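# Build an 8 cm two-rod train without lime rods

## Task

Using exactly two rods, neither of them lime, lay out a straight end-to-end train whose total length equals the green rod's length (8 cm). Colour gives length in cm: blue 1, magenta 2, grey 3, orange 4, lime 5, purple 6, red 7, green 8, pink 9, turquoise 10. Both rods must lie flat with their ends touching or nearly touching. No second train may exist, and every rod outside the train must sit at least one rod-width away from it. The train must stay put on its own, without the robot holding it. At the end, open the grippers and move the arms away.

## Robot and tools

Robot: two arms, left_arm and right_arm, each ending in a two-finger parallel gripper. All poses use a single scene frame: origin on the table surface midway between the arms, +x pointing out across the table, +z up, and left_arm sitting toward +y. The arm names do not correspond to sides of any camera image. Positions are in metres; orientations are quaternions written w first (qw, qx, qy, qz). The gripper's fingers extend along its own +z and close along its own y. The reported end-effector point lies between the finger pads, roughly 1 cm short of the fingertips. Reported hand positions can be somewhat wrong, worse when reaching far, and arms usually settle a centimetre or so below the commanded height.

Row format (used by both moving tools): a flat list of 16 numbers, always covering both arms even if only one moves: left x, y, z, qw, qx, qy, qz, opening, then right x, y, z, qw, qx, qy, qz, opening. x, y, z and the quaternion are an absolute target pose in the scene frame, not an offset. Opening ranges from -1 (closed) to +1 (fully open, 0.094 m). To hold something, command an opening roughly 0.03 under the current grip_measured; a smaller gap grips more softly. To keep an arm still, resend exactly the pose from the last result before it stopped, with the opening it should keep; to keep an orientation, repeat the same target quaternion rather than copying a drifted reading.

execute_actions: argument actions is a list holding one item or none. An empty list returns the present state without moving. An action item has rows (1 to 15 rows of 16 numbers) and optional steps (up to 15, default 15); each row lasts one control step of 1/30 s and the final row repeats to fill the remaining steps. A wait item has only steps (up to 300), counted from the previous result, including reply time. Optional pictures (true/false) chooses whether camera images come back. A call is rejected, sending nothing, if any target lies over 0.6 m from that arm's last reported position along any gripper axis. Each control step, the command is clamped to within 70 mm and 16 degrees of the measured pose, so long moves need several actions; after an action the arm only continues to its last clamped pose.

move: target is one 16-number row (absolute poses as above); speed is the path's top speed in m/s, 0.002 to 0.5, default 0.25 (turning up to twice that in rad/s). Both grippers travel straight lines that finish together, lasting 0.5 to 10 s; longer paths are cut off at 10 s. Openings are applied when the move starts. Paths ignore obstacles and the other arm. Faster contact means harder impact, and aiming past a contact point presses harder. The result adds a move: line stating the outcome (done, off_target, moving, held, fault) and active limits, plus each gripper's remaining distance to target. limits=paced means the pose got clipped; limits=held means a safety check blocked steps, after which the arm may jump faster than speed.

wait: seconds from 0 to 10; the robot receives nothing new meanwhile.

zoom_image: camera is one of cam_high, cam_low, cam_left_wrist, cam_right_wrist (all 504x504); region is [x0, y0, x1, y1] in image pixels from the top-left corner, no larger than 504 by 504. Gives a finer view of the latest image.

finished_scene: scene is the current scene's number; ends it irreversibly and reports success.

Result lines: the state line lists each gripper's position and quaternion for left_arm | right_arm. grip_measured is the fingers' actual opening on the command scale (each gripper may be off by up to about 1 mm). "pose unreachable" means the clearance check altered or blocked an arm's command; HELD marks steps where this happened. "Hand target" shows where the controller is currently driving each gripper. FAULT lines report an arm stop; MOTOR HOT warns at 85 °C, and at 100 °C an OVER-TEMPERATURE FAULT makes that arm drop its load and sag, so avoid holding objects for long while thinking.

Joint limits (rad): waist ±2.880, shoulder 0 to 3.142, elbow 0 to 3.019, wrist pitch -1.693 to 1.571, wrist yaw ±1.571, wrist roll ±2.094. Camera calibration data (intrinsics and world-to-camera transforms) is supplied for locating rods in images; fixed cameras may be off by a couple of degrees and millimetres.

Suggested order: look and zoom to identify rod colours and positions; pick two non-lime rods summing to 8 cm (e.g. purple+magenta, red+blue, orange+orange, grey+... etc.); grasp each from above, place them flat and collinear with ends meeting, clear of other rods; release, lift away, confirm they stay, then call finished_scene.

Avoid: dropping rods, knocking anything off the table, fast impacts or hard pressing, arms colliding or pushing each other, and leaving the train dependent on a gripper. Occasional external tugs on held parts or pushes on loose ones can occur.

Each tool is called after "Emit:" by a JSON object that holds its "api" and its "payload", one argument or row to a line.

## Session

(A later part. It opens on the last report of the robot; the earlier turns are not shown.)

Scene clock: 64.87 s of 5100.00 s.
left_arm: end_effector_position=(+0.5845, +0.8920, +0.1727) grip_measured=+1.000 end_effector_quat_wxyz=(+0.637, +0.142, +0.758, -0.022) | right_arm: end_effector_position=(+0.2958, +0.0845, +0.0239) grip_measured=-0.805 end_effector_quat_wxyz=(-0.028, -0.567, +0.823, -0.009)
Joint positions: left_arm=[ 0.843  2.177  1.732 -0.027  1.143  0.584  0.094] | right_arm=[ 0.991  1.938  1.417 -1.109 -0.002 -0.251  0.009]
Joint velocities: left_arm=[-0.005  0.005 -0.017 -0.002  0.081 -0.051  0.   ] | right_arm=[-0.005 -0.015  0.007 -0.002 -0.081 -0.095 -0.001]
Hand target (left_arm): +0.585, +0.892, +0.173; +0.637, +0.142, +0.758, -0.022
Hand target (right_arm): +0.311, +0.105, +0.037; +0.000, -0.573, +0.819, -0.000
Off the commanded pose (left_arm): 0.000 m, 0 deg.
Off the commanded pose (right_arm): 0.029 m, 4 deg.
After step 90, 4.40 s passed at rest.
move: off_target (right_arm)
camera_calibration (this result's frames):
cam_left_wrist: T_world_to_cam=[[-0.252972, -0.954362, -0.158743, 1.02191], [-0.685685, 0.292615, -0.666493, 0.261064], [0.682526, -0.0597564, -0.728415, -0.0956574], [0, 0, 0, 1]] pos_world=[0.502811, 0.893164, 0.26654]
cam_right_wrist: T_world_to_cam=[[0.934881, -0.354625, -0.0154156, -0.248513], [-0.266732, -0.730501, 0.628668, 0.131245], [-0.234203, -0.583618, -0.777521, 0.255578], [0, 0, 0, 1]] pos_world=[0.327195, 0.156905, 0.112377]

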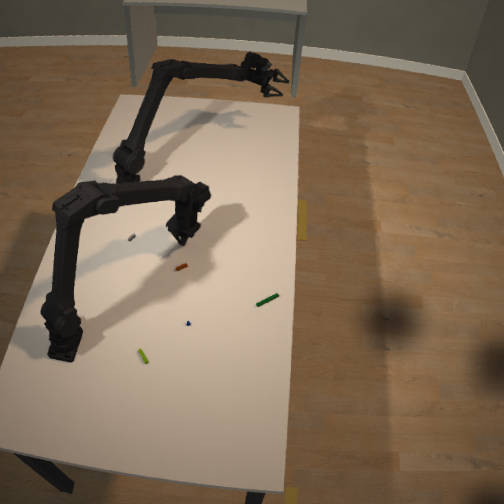

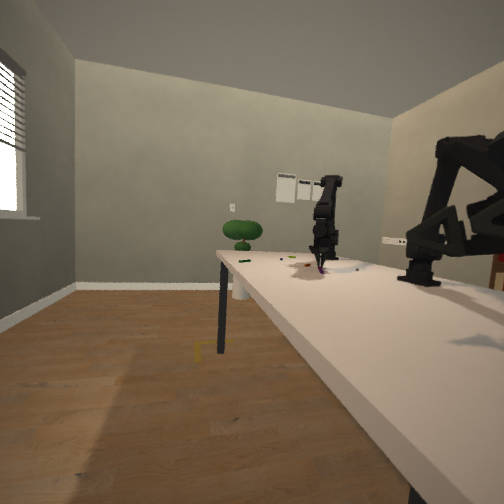

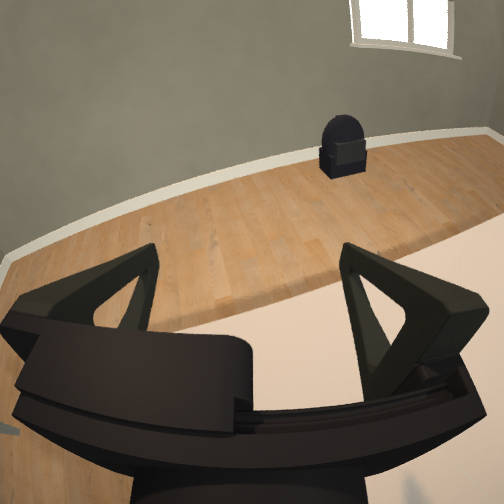

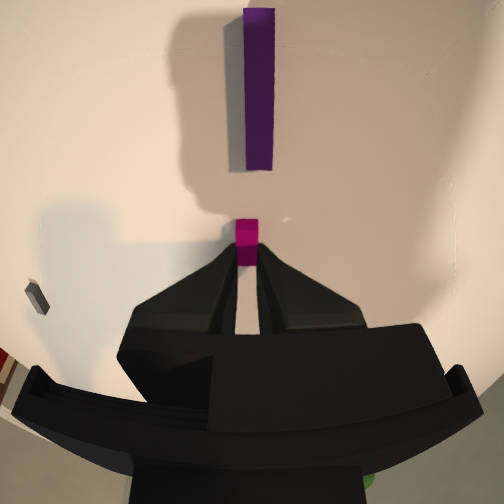

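Emit:
{"api": "move", "payload": {
  "target": [0.5845,0.892,0.1727,0.637,0.142,0.758,-0.022,1,0.32,0.115,0.12,0,-0.574,0.819,0,-0.83],
  "speed": 0.15
}}

Emit:
{"api": "move", "payload": {
  "target": [0.5845,0.892,0.1727,0.637,0.142,0.758,-0.022,1,0.314,0.106,0.038,0,-0.574,0.819,0,-0.83],
  "speed": 0.1
}}

Scene clock: 83.30 s of 5100.00 s.
left_arm: end_effector_position=(+0.5845, +0.8920, +0.1727) grip_measured=+1.000 end_effector_quat_wxyz=(+0.637, +0.142, +0.758, -0.022) | right_arm: end_effector_position=(+0.3086, +0.1027, +0.0916) grip_measured=-0.805 end_effector_quat_wxyz=(-0.026, -0.570, +0.821, -0.009)
Joint positions: left_arm=[ 0.843  2.177  1.732 -0.027  1.143  0.584  0.094] | right_arm=[ 0.991  1.915  1.576 -1.287 -0.002 -0.257  0.009]
Joint velocities: left_arm=[-0.015 -0.005 -0.007 -0.012 -0.037  0.095  0.   ] | right_arm=[ 0.005  0.015 -0.002  0.002 -0.139  0.007 -0.   ]
Hand target (left_arm): +0.584, +0.892, +0.173; +0.637, +0.142, +0.758, -0.022
Hand target (right_arm): +0.319, +0.113, +0.120; +0.000, -0.574, +0.819, -0.000
Off the commanded pose (left_arm): 0.000 m, 0 deg.
Off the commanded pose (right_arm): 0.033 m, 3 deg.
After step 90, 14.33 s passed at rest.
move: off_target (right_arm)
camera_calibration (this result's frames):
cam_left_wrist: T_world_to_cam=[[-0.252972, -0.954362, -0.158743, 1.02191], [-0.685685, 0.292615, -0.666493, 0.261064], [0.682526, -0.0597564, -0.728415, -0.0956574], [0, 0, 0, 1]] pos_world=[0.502811, 0.893164, 0.26654]
cam_right_wrist: T_world_to_cam=[[0.937186, -0.348514, -0.0148081, -0.254409], [-0.263184, -0.734311, 0.625717, 0.104931], [-0.228945, -0.582517, -0.779909, 0.320316], [0, 0, 0, 1]] pos_world=[0.339379, 0.174976, 0.180393]

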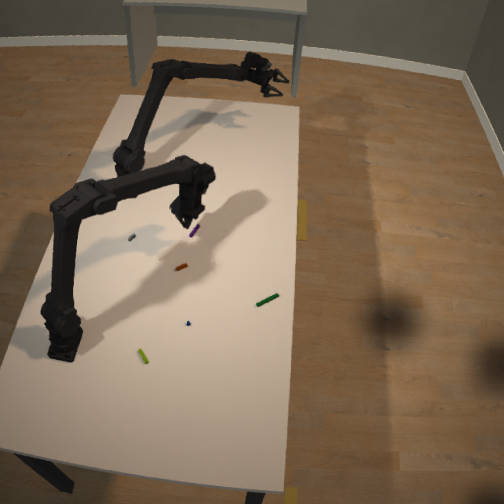

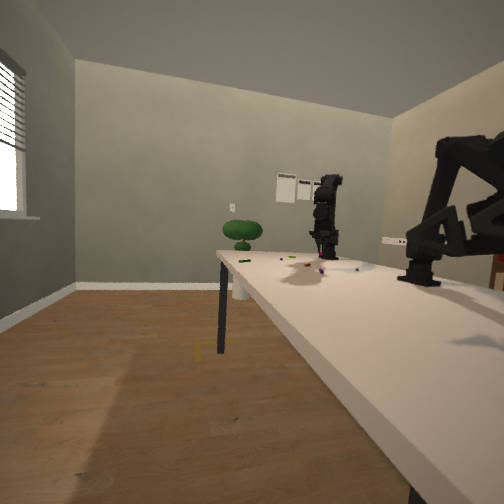

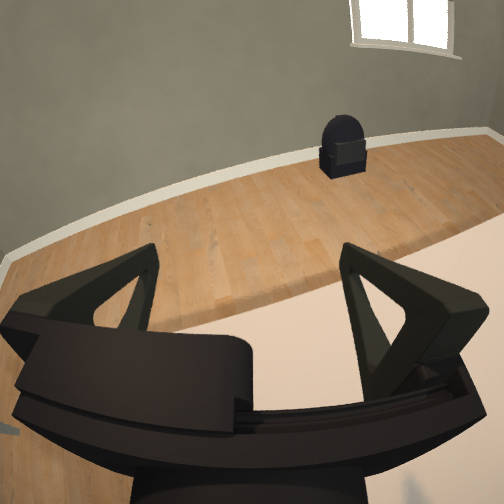

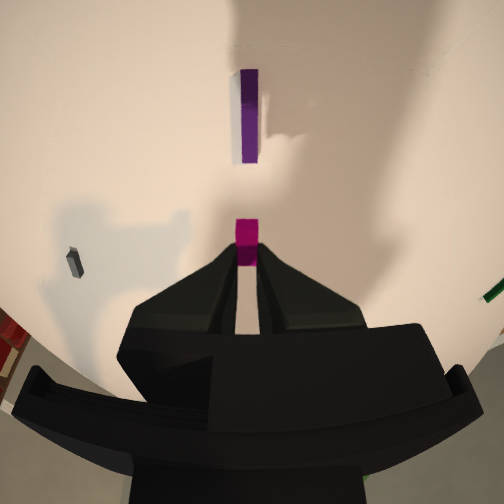

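Scene clock: 84.27 s of 5100.00 s.
left_arm: end_effector_position=(+0.5845, +0.8920, +0.1727) grip_measured=+1.000 end_effector_quat_wxyz=(+0.637, +0.142, +0.758, -0.022) | right_arm: end_effector_position=(+0.3089, +0.1031, +0.0397) grip_measured=-0.805 end_effector_quat_wxyz=(-0.007, -0.570, +0.822, -0.002)
Joint positions: left_arm=[ 0.843  2.177  1.732 -0.027  1.143  0.584  0.094] | right_arm=[ 0.991  1.945  1.477 -1.117 -0.002 -0.257  0.009]
Joint velocities: left_arm=[-0.015 -0.005 -0.007 -0.012 -0.022  0.022  0.   ] | right_arm=[-0.005  0.005 -0.007  0.007 -0.007  0.022 -0.   ]
Hand target (left_arm): +0.585, +0.892, +0.173; +0.637, +0.142, +0.758, -0.022
Hand target (right_arm): +0.314, +0.106, +0.038; +0.000, -0.574, +0.819, -0.000
Off the commanded pose (left_arm): 0.000 m, 0 deg.
Off the commanded pose (right_arm): 0.006 m, 1 deg.
move: done
camera_calibration (this result's frames):
cam_left_wrist: T_world_to_cam=[[-0.252972, -0.954362, -0.158743, 1.02191], [-0.685685, 0.292615, -0.666493, 0.261064], [0.682526, -0.0597564, -0.728415, -0.0956574], [0, 0, 0, 1]] pos_world=[0.502811, 0.893164, 0.26654]
cam_right_wrist: T_world_to_cam=[[0.93741, -0.348197, -0.00455693, -0.255808], [-0.277285, -0.754289, 0.595115, 0.145385], [-0.210655, -0.556603, -0.803628, 0.27276], [0, 0, 0, 1]] pos_world=[0.337568, 0.172409, 0.131511]

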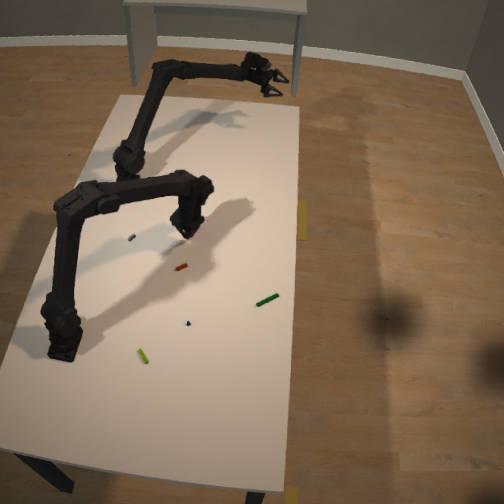

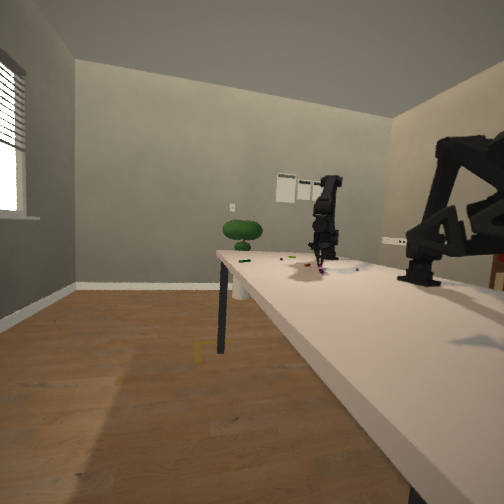

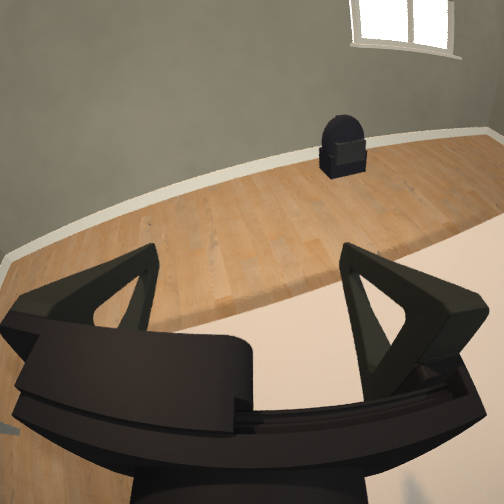

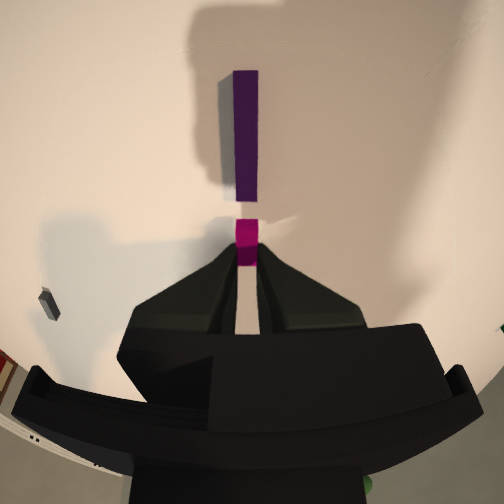

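Emit:
{"api": "move", "payload": {
  "target": [0.5845,0.892,0.1727,0.637,0.142,0.758,-0.022,1,0.315,0.109,0.02,0,-0.574,0.819,0,-0.83],
  "speed": 0.03
}}

Emit:
{"api": "zoom_image", "payload": {
  "camera": "cam_right_wrist",
  "region": [190, 170, 310, 290]
}}

Scene clock: 102.93 s of 5100.00 s.
left_arm: end_effector_position=(+0.5845, +0.8920, +0.1727) grip_measured=+1.000 end_effector_quat_wxyz=(+0.637, +0.142, +0.758, -0.022) | right_arm: end_effector_position=(+0.3117, +0.1071, +0.0257) grip_measured=-0.805 end_effector_quat_wxyz=(-0.003, -0.570, +0.822, -0.000)
Joint positions: left_arm=[ 0.843  2.177  1.732 -0.027  1.143  0.584  0.094] | right_arm=[ 0.991  1.969  1.473 -1.081 -0.002 -0.257  0.009]
Joint velocities: left_arm=[ 0.005 -0.015 -0.007 -0.012 -0.007  0.081  0.   ] | right_arm=[-0.005  0.005  0.002 -0.007  0.007  0.007 -0.   ]
Hand target (left_arm): +0.584, +0.892, +0.173; +0.637, +0.142, +0.758, -0.022
Hand target (right_arm): +0.315, +0.109, +0.020; +0.000, -0.574, +0.819, -0.000
Off the commanded pose (left_arm): 0.000 m, 0 deg.
Off the commanded pose (right_arm): 0.007 m, 1 deg.
After step 90, 14.63 s passed at rest.
move: done
camera_calibration (this result's frames):
cam_left_wrist: T_world_to_cam=[[-0.252972, -0.954362, -0.158743, 1.02191], [-0.685685, 0.292615, -0.666493, 0.261064], [0.682526, -0.0597564, -0.728415, -0.0956574], [0, 0, 0, 1]] pos_world=[0.502811, 0.893164, 0.26654]
cam_right_wrist: T_world_to_cam=[[0.937428, -0.348173, -0.00230988, -0.257199], [-0.280278, -0.75853, 0.588282, 0.159089], [-0.206576, -0.550824, -0.808652, 0.262607], [0, 0, 0, 1]] pos_world=[0.339943, 0.175774, 0.118175]

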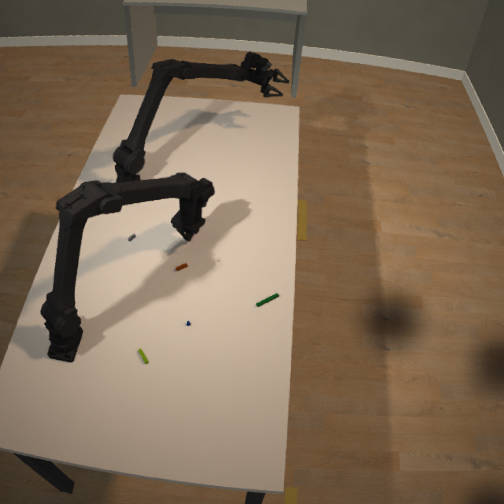

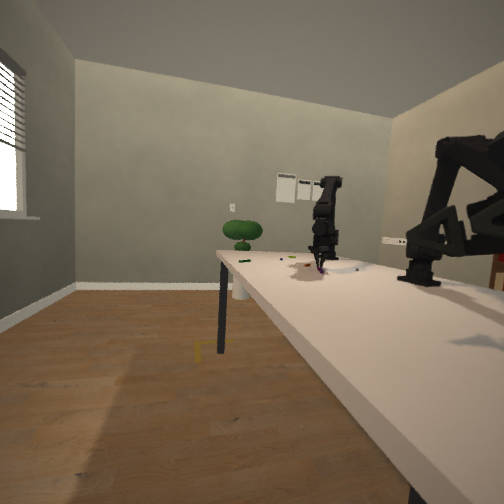

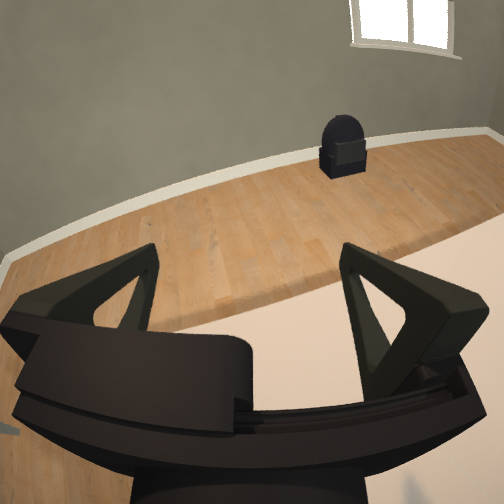

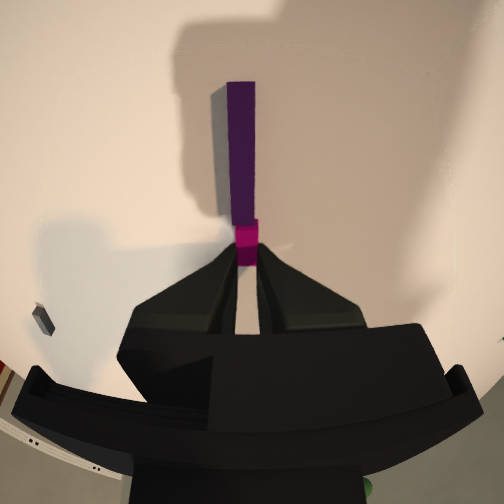

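Region (190, 170, 310, 290) of cam_right_wrist's 504x504 image, scaled by 4.200, with more detail than that image has.

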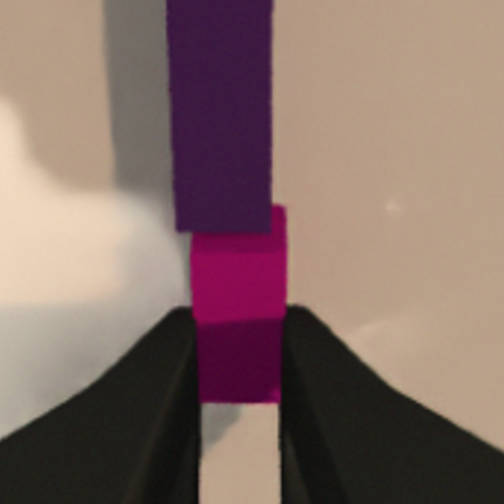

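Emit:
{"api": "move", "payload": {
  "target": [0.5845,0.892,0.1727,0.637,0.142,0.758,-0.022,1,0.313,0.115,0.016,0,-0.574,0.819,0,-0.83],
  "speed": 0.02
}}

Emit:
{"api": "zoom_image", "payload": {
  "camera": "cam_right_wrist",
  "region": [190, 170, 310, 290]
}}

Scene clock: 111.47 s of 5100.00 s.
left_arm: end_effector_position=(+0.5845, +0.8920, +0.1727) grip_measured=+1.000 end_effector_quat_wxyz=(+0.637, +0.142, +0.758, -0.022) | right_arm: end_effector_position=(+0.3118, +0.1071, +0.0226) grip_measured=-0.805 end_effector_quat_wxyz=(-0.005, -0.570, +0.822, -0.001)
Joint positions: left_arm=[ 0.843  2.177  1.732 -0.027  1.143  0.584  0.094] | right_arm=[ 0.991  1.974  1.473 -1.079 -0.002 -0.257  0.009]
Joint velocities: left_arm=[-0.015 -0.005  0.002  0.017 -0.022 -0.081  0.   ] | right_arm=[ 0.015 -0.005  0.002 -0.002 -0.037 -0.066 -0.001]
Hand target (left_arm): +0.585, +0.892, +0.173; +0.637, +0.142, +0.758, -0.022
Hand target (right_arm): +0.313, +0.115, +0.016; -0.000, -0.574, +0.819, +0.000
Off the commanded pose (left_arm): 0.000 m, 0 deg.
Off the commanded pose (right_arm): 0.010 m, 1 deg.
After step 90, 4.67 s passed at rest.
move: done
camera_calibration (this result's frames):
cam_left_wrist: T_world_to_cam=[[-0.252972, -0.954362, -0.158743, 1.02191], [-0.685685, 0.292615, -0.666493, 0.261064], [0.682526, -0.0597564, -0.728415, -0.0956574], [0, 0, 0, 1]] pos_world=[0.502811, 0.893164, 0.26654]
cam_right_wrist: T_world_to_cam=[[0.937423, -0.34818, -0.00309149, -0.257198], [-0.279241, -0.757061, 0.590664, 0.160425], [-0.207998, -0.552838, -0.806912, 0.260734], [0, 0, 0, 1]] pos_world=[0.340133, 0.176044, 0.114837]

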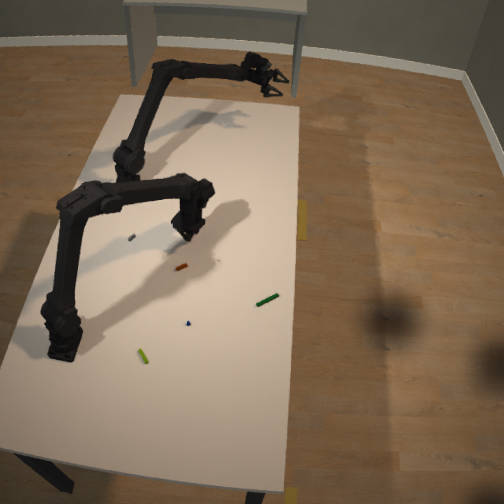

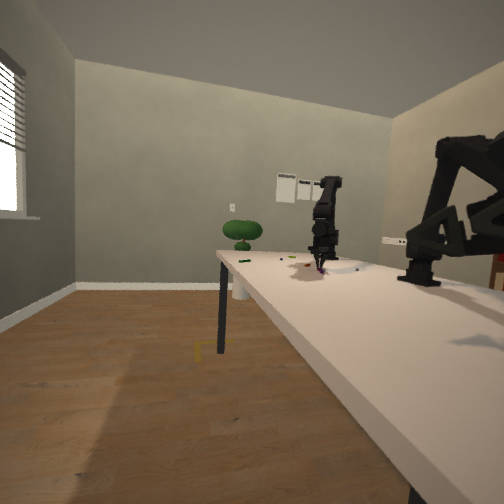

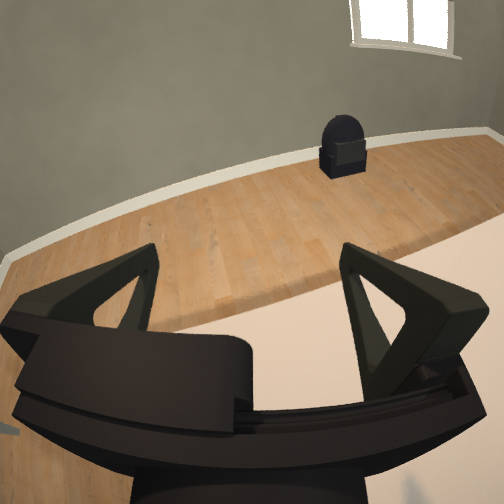

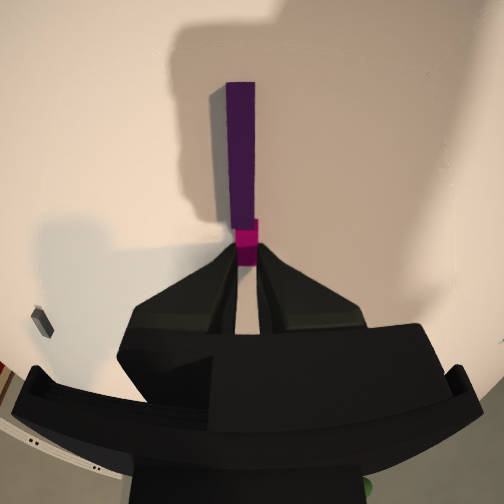

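Region (190, 170, 310, 290) of cam_right_wrist's 504x504 image, scaled by 4.200, with more detail than that image has.

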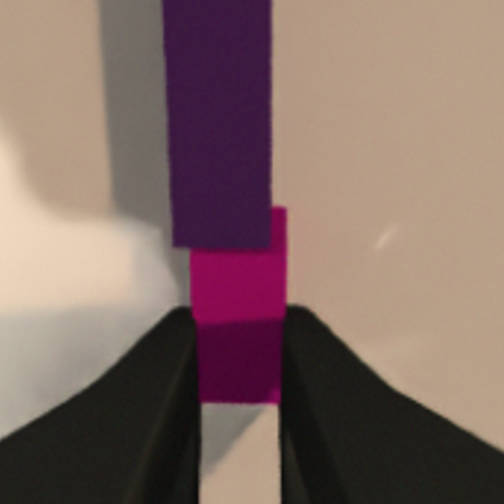

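Emit:
{"api": "move", "payload": {
  "target": [0.5845,0.892,0.1727,0.637,0.142,0.758,-0.022,1,0.314,0.110,0.022,0,-0.574,0.819,0,-0.3]
}}

Emit:
{"api": "move", "payload": {
  "target": [0.5845,0.892,0.1727,0.637,0.142,0.758,-0.022,1,0.325,0.132,0.10,0,-0.574,0.819,0,-0.3],
  "speed": 0.15
}}

Emit:
{"api": "move", "payload": {
  "target": [0.5845,0.892,0.1727,0.637,0.142,0.758,-0.022,1,0.319,0.122,0.018,0,-0.574,0.819,0,-0.3],
  "speed": 0.07
}}

Scene clock: 128.43 s of 5100.00 s.
left_arm: end_effector_position=(+0.5845, +0.8920, +0.1727) grip_measured=+1.000 end_effector_quat_wxyz=(+0.637, +0.142, +0.758, -0.022) | right_arm: end_effector_position=(+0.3114, +0.1061, +0.0216) grip_measured=-0.302 end_effector_quat_wxyz=(-0.005, -0.570, +0.822, -0.002)
Joint positions: left_arm=[ 0.843  2.177  1.732 -0.027  1.143  0.584  0.094] | right_arm=[ 0.991  1.974  1.47  -1.078 -0.    -0.257  0.033]
Joint velocities: left_arm=[-0.005  0.005 -0.007 -0.007  0.007 -0.007  0.   ] | right_arm=[-0.005  0.015 -0.002 -0.022 -0.051  0.022 -0.   ]
Hand target (left_arm): +0.584, +0.892, +0.173; +0.637, +0.142, +0.758, -0.022
Hand target (right_arm): +0.314, +0.110, +0.022; +0.000, -0.574, +0.819, -0.000
Off the commanded pose (left_arm): 0.000 m, 0 deg.
Off the commanded pose (right_arm): 0.005 m, 1 deg.
After step 90, 13.27 s passed at rest.
move: done
camera_calibration (this result's frames):
cam_left_wrist: T_world_to_cam=[[-0.252972, -0.954362, -0.158743, 1.02191], [-0.685685, 0.292615, -0.666493, 0.261064], [0.682526, -0.0597564, -0.728415, -0.0956574], [0, 0, 0, 1]] pos_world=[0.502811, 0.893164, 0.26654]
cam_right_wrist: T_world_to_cam=[[0.937429, -0.348171, -0.00210508, -0.257215], [-0.279316, -0.755623, 0.592467, 0.159998], [-0.20787, -0.554808, -0.805592, 0.259426], [0, 0, 0, 1]] pos_world=[0.339738, 0.175275, 0.113657]

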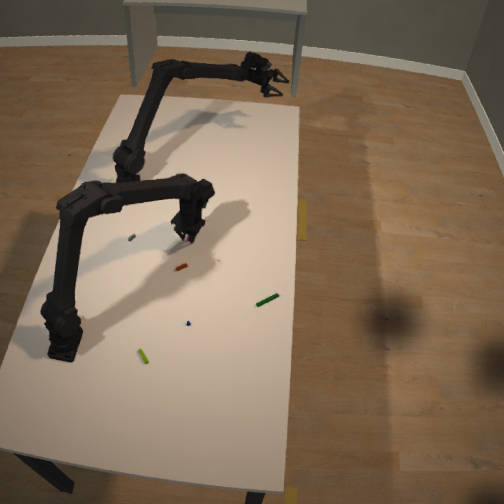

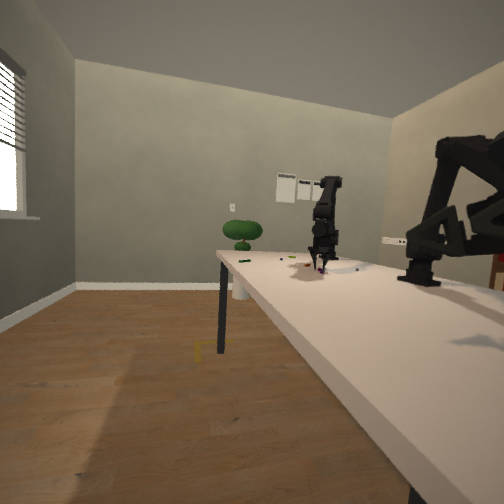

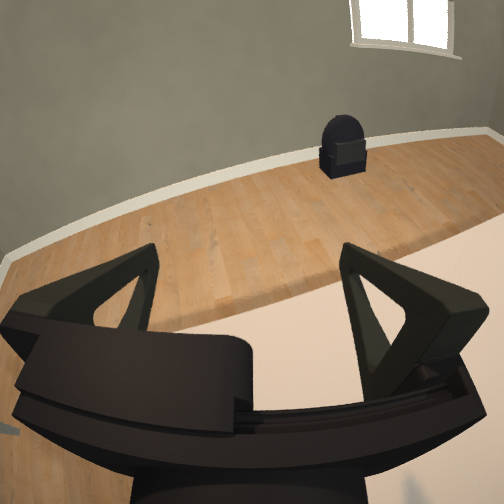

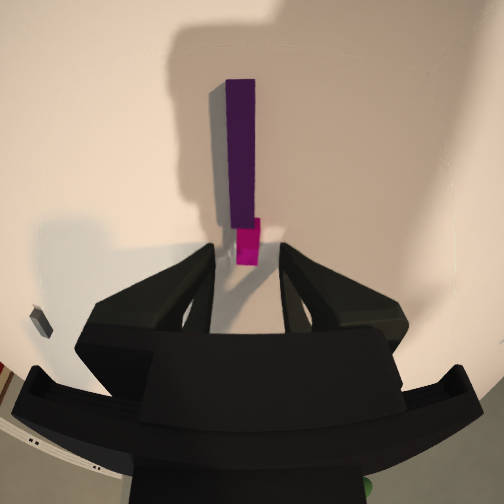

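Scene clock: 129.40 s of 5100.00 s.
left_arm: end_effector_position=(+0.5845, +0.8920, +0.1727) grip_measured=+1.000 end_effector_quat_wxyz=(+0.637, +0.142, +0.758, -0.022) | right_arm: end_effector_position=(+0.3184, +0.1161, +0.0713) grip_measured=-0.302 end_effector_quat_wxyz=(-0.026, -0.570, +0.821, -0.009)
Joint positions: left_arm=[ 0.843  2.177  1.732 -0.027  1.143  0.584  0.094] | right_arm=[ 0.991  1.974  1.612 -1.263 -0.    -0.257  0.033]
Joint velocities: left_arm=[-0.005 -0.005  0.002  0.022 -0.007 -0.066  0.   ] | right_arm=[-0.015 -0.005  0.007  0.007 -0.037  0.037 -0.001]
Hand target (left_arm): +0.585, +0.892, +0.173; +0.637, +0.142, +0.758, -0.022
Hand target (right_arm): +0.324, +0.130, +0.100; +0.000, -0.574, +0.819, +0.000
Off the commanded pose (left_arm): 0.000 m, 0 deg.
Off the commanded pose (right_arm): 0.033 m, 3 deg.
move: off_target (right_arm)
camera_calibration (this result's frames):
cam_left_wrist: T_world_to_cam=[[-0.252972, -0.954362, -0.158743, 1.02191], [-0.685685, 0.292615, -0.666493, 0.261064], [0.682526, -0.0597564, -0.728415, -0.0956574], [0, 0, 0, 1]] pos_world=[0.502811, 0.893164, 0.26654]
cam_right_wrist: T_world_to_cam=[[0.937239, -0.348439, -0.0131402, -0.259362], [-0.264176, -0.734173, 0.625461, 0.130433], [-0.227582, -0.582735, -0.780145, 0.314126], [0, 0, 0, 1]] pos_world=[0.34903, 0.18844, 0.160075]

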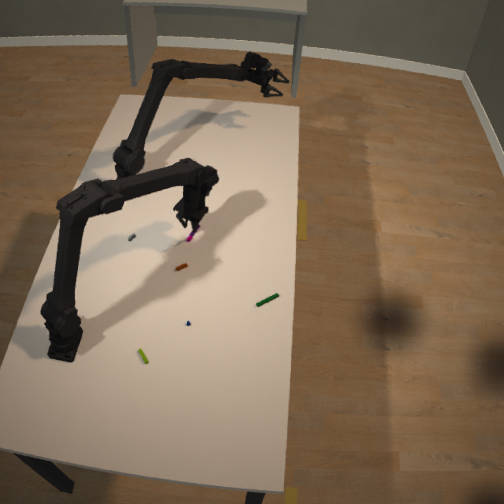

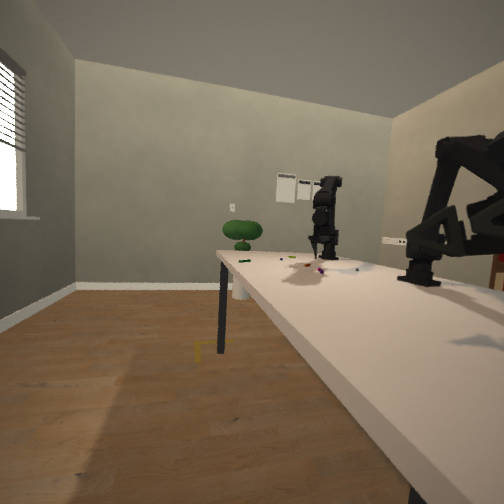

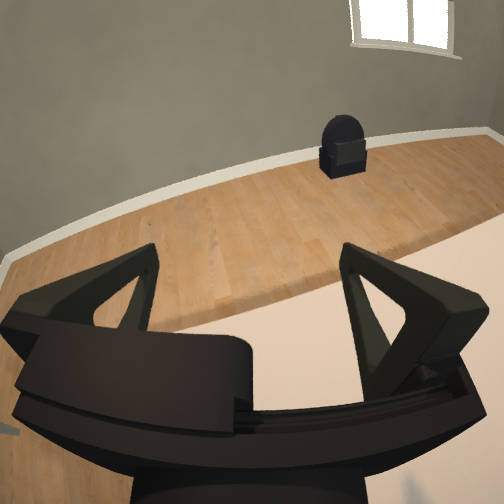

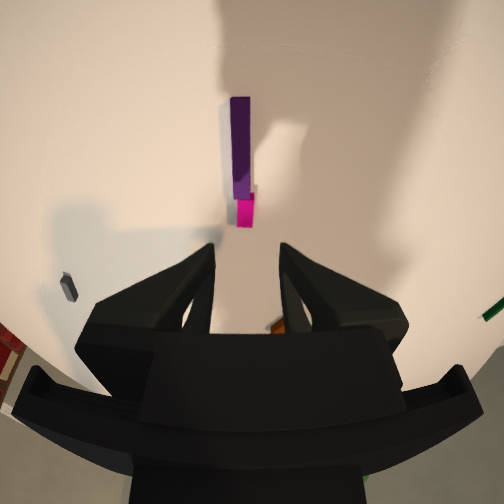

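Scene clock: 130.53 s of 5100.00 s.
left_arm: end_effector_position=(+0.5845, +0.8920, +0.1727) grip_measured=+1.000 end_effector_quat_wxyz=(+0.637, +0.142, +0.758, -0.022) | right_arm: end_effector_position=(+0.3186, +0.1164, +0.0211) grip_measured=-0.302 end_effector_quat_wxyz=(-0.006, -0.570, +0.822, -0.002)
Joint positions: left_arm=[ 0.843  2.177  1.732 -0.027  1.143  0.584  0.094] | right_arm=[ 0.991  2.004  1.518 -1.097 -0.    -0.257  0.033]
Joint velocities: left_arm=[-0.015 -0.015 -0.017 -0.007  0.022 -0.051  0.   ] | right_arm=[-0.005 -0.005  0.002 -0.012  0.051  0.037  0.001]
Hand target (left_arm): +0.584, +0.892, +0.173; +0.637, +0.142, +0.758, -0.022
Hand target (right_arm): +0.319, +0.122, +0.018; -0.000, -0.574, +0.819, -0.000
Off the commanded pose (left_arm): 0.000 m, 0 deg.
Off the commanded pose (right_arm): 0.006 m, 1 deg.
move: done
camera_calibration (this result's frames):
cam_left_wrist: T_world_to_cam=[[-0.252972, -0.954362, -0.158743, 1.02191], [-0.685685, 0.292615, -0.666493, 0.261064], [0.682526, -0.0597564, -0.728415, -0.0956574], [0, 0, 0, 1]] pos_world=[0.502811, 0.893164, 0.26654]
cam_right_wrist: T_world_to_cam=[[0.937427, -0.348173, -0.00239819, -0.260429], [-0.278925, -0.755068, 0.593357, 0.16986], [-0.208402, -0.55556, -0.804936, 0.266485], [0, 0, 0, 1]] pos_world=[0.347047, 0.185631, 0.113091]

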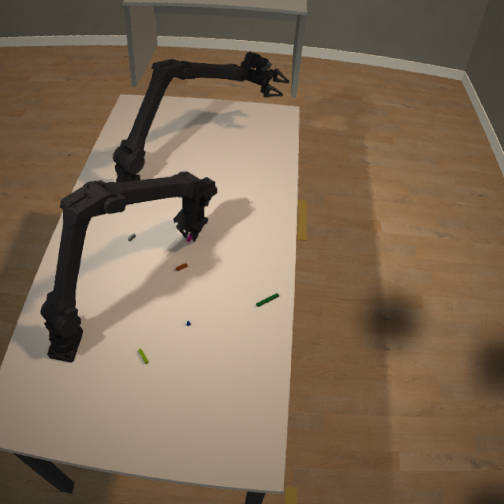

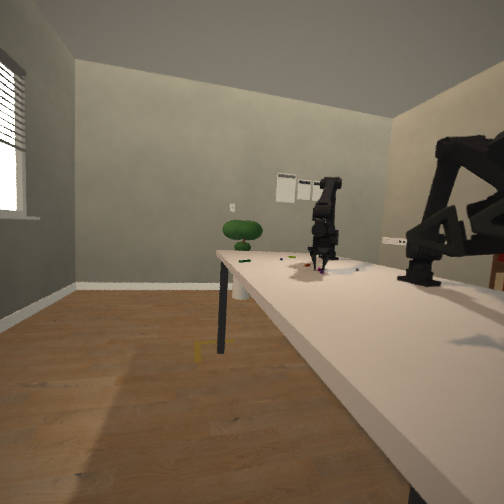

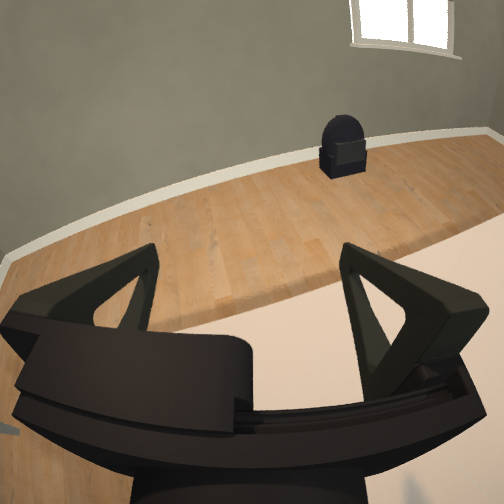

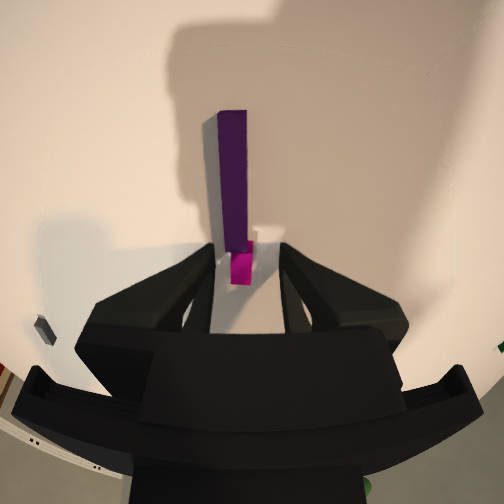

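Emit:
{"api": "move", "payload": {
  "target": [0.5845,0.892,0.1727,0.637,0.142,0.758,-0.022,1,0.32,0.142,0.10,0,-0.574,0.819,0,-0.3],
  "speed": 0.15
}}

Emit:
{"api": "move", "payload": {
  "target": [0.5845,0.892,0.1727,0.637,0.142,0.758,-0.022,1,0.315,0.129,0.018,0,-0.574,0.819,0,-0.3],
  "speed": 0.07
}}

Scene clock: 140.10 s of 5100.00 s.
left_arm: end_effector_position=(+0.5845, +0.8920, +0.1727) grip_measured=+1.000 end_effector_quat_wxyz=(+0.637, +0.142, +0.758, -0.022) | right_arm: end_effector_position=(+0.3143, +0.1242, +0.0686) grip_measured=-0.302 end_effector_quat_wxyz=(-0.028, -0.575, +0.818, -0.010)
Joint positions: left_arm=[ 0.843  2.177  1.732 -0.027  1.143  0.584  0.094] | right_arm=[ 1.004  1.991  1.631 -1.271 -0.    -0.256  0.033]
Joint velocities: left_arm=[-0.005 -0.005 -0.017 -0.007  0.051 -0.007  0.   ] | right_arm=[-0.005 -0.015 -0.017  0.002  0.037 -0.022 -0.002]
Hand target (left_arm): +0.584, +0.892, +0.173; +0.637, +0.142, +0.758, -0.022
Hand target (right_arm): +0.319, +0.140, +0.100; +0.000, -0.574, +0.819, +0.001
Off the commanded pose (left_arm): 0.000 m, 0 deg.
Off the commanded pose (right_arm): 0.037 m, 3 deg.
After step 90, 5.57 s passed at rest.
move: off_target (right_arm)
camera_calibration (this result's frames):
cam_left_wrist: T_world_to_cam=[[-0.252972, -0.954362, -0.158743, 1.02191], [-0.685685, 0.292615, -0.666493, 0.261064], [0.682526, -0.0597564, -0.728415, -0.0956574], [0, 0, 0, 1]] pos_world=[0.502811, 0.893164, 0.26654]
cam_right_wrist: T_world_to_cam=[[0.941639, -0.336314, -0.014462, -0.255555], [-0.252758, -0.734759, 0.629478, 0.133087], [-0.222329, -0.589086, -0.776884, 0.314746], [0, 0, 0, 1]] pos_world=[0.344256, 0.197252, 0.15705]

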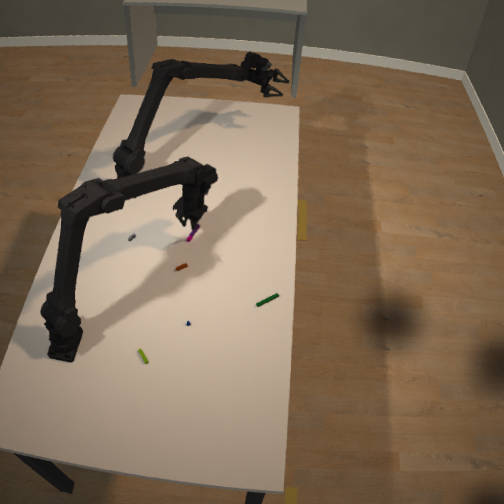

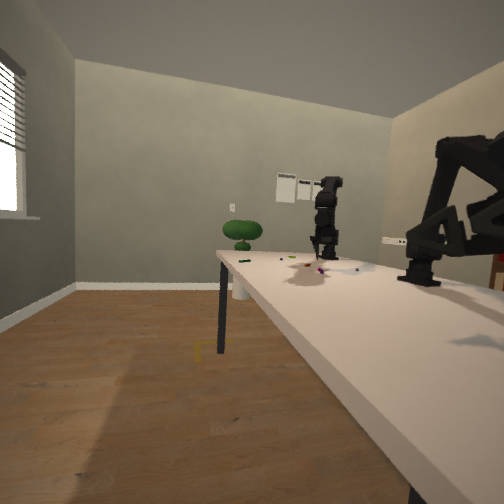

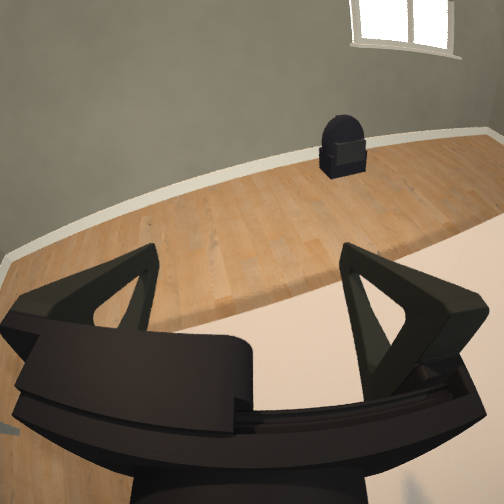

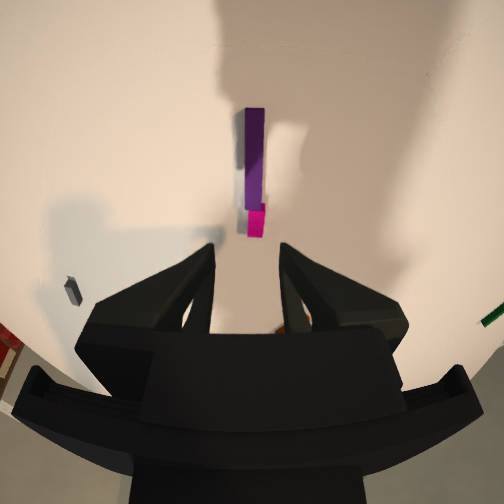

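Scene clock: 141.23 s of 5100.00 s.
left_arm: end_effector_position=(+0.5845, +0.8920, +0.1727) grip_measured=+1.000 end_effector_quat_wxyz=(+0.637, +0.142, +0.758, -0.022) | right_arm: end_effector_position=(+0.3140, +0.1237, +0.0213) grip_measured=-0.302 end_effector_quat_wxyz=(-0.006, -0.575, +0.818, -0.002)
Joint positions: left_arm=[ 0.843  2.177  1.732 -0.027  1.143  0.584  0.094] | right_arm=[ 1.004  2.012  1.531 -1.103 -0.    -0.256  0.033]
Joint velocities: left_arm=[-0.005 -0.015 -0.002 -0.007 -0.037  0.066  0.   ] | right_arm=[ 0.005 -0.005  0.007  0.012  0.007  0.022  0.   ]
Hand target (left_arm): +0.584, +0.892, +0.173; +0.637, +0.142, +0.758, -0.022
Hand target (right_arm): +0.315, +0.129, +0.018; +0.000, -0.574, +0.819, -0.000
Off the commanded pose (left_arm): 0.000 m, 0 deg.
Off the commanded pose (right_arm): 0.006 m, 1 deg.
move: done
camera_calibration (this result's frames):
cam_left_wrist: T_world_to_cam=[[-0.252972, -0.954362, -0.158743, 1.02191], [-0.685685, 0.292615, -0.666493, 0.261064], [0.682526, -0.0597564, -0.728415, -0.0956574], [0, 0, 0, 1]] pos_world=[0.502811, 0.893164, 0.26654]
cam_right_wrist: T_world_to_cam=[[0.941863, -0.335987, -0.00258379, -0.256465], [-0.268856, -0.758245, 0.593953, 0.171204], [-0.20152, -0.558728, -0.804496, 0.267923], [0, 0, 0, 1]] pos_world=[0.341576, 0.193342, 0.113194]

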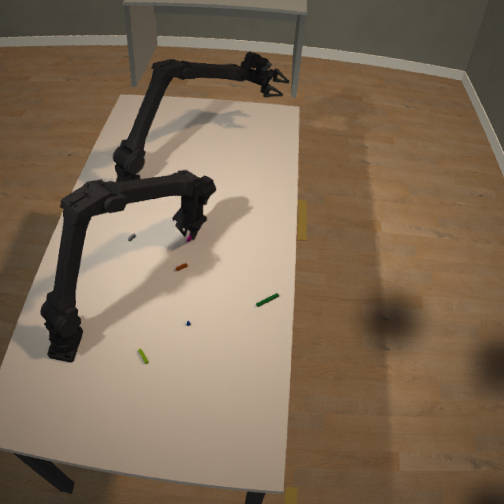

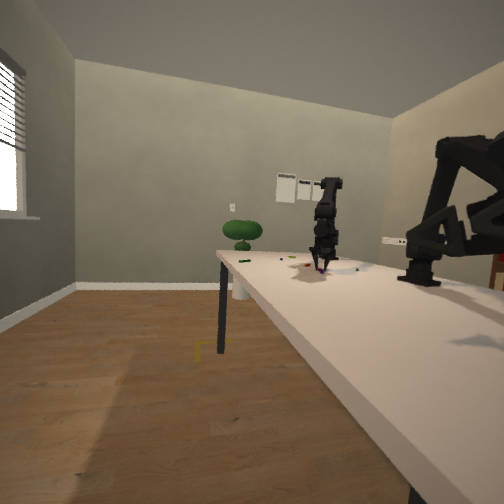

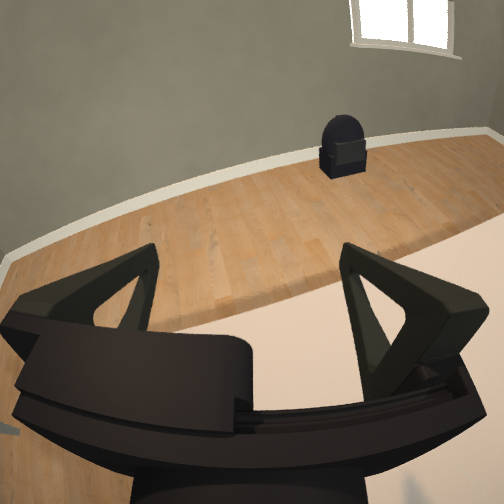

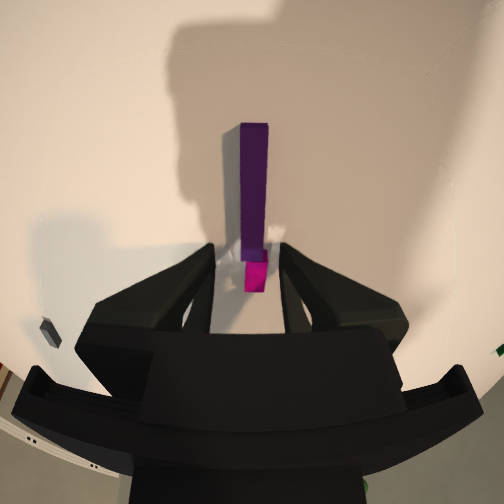

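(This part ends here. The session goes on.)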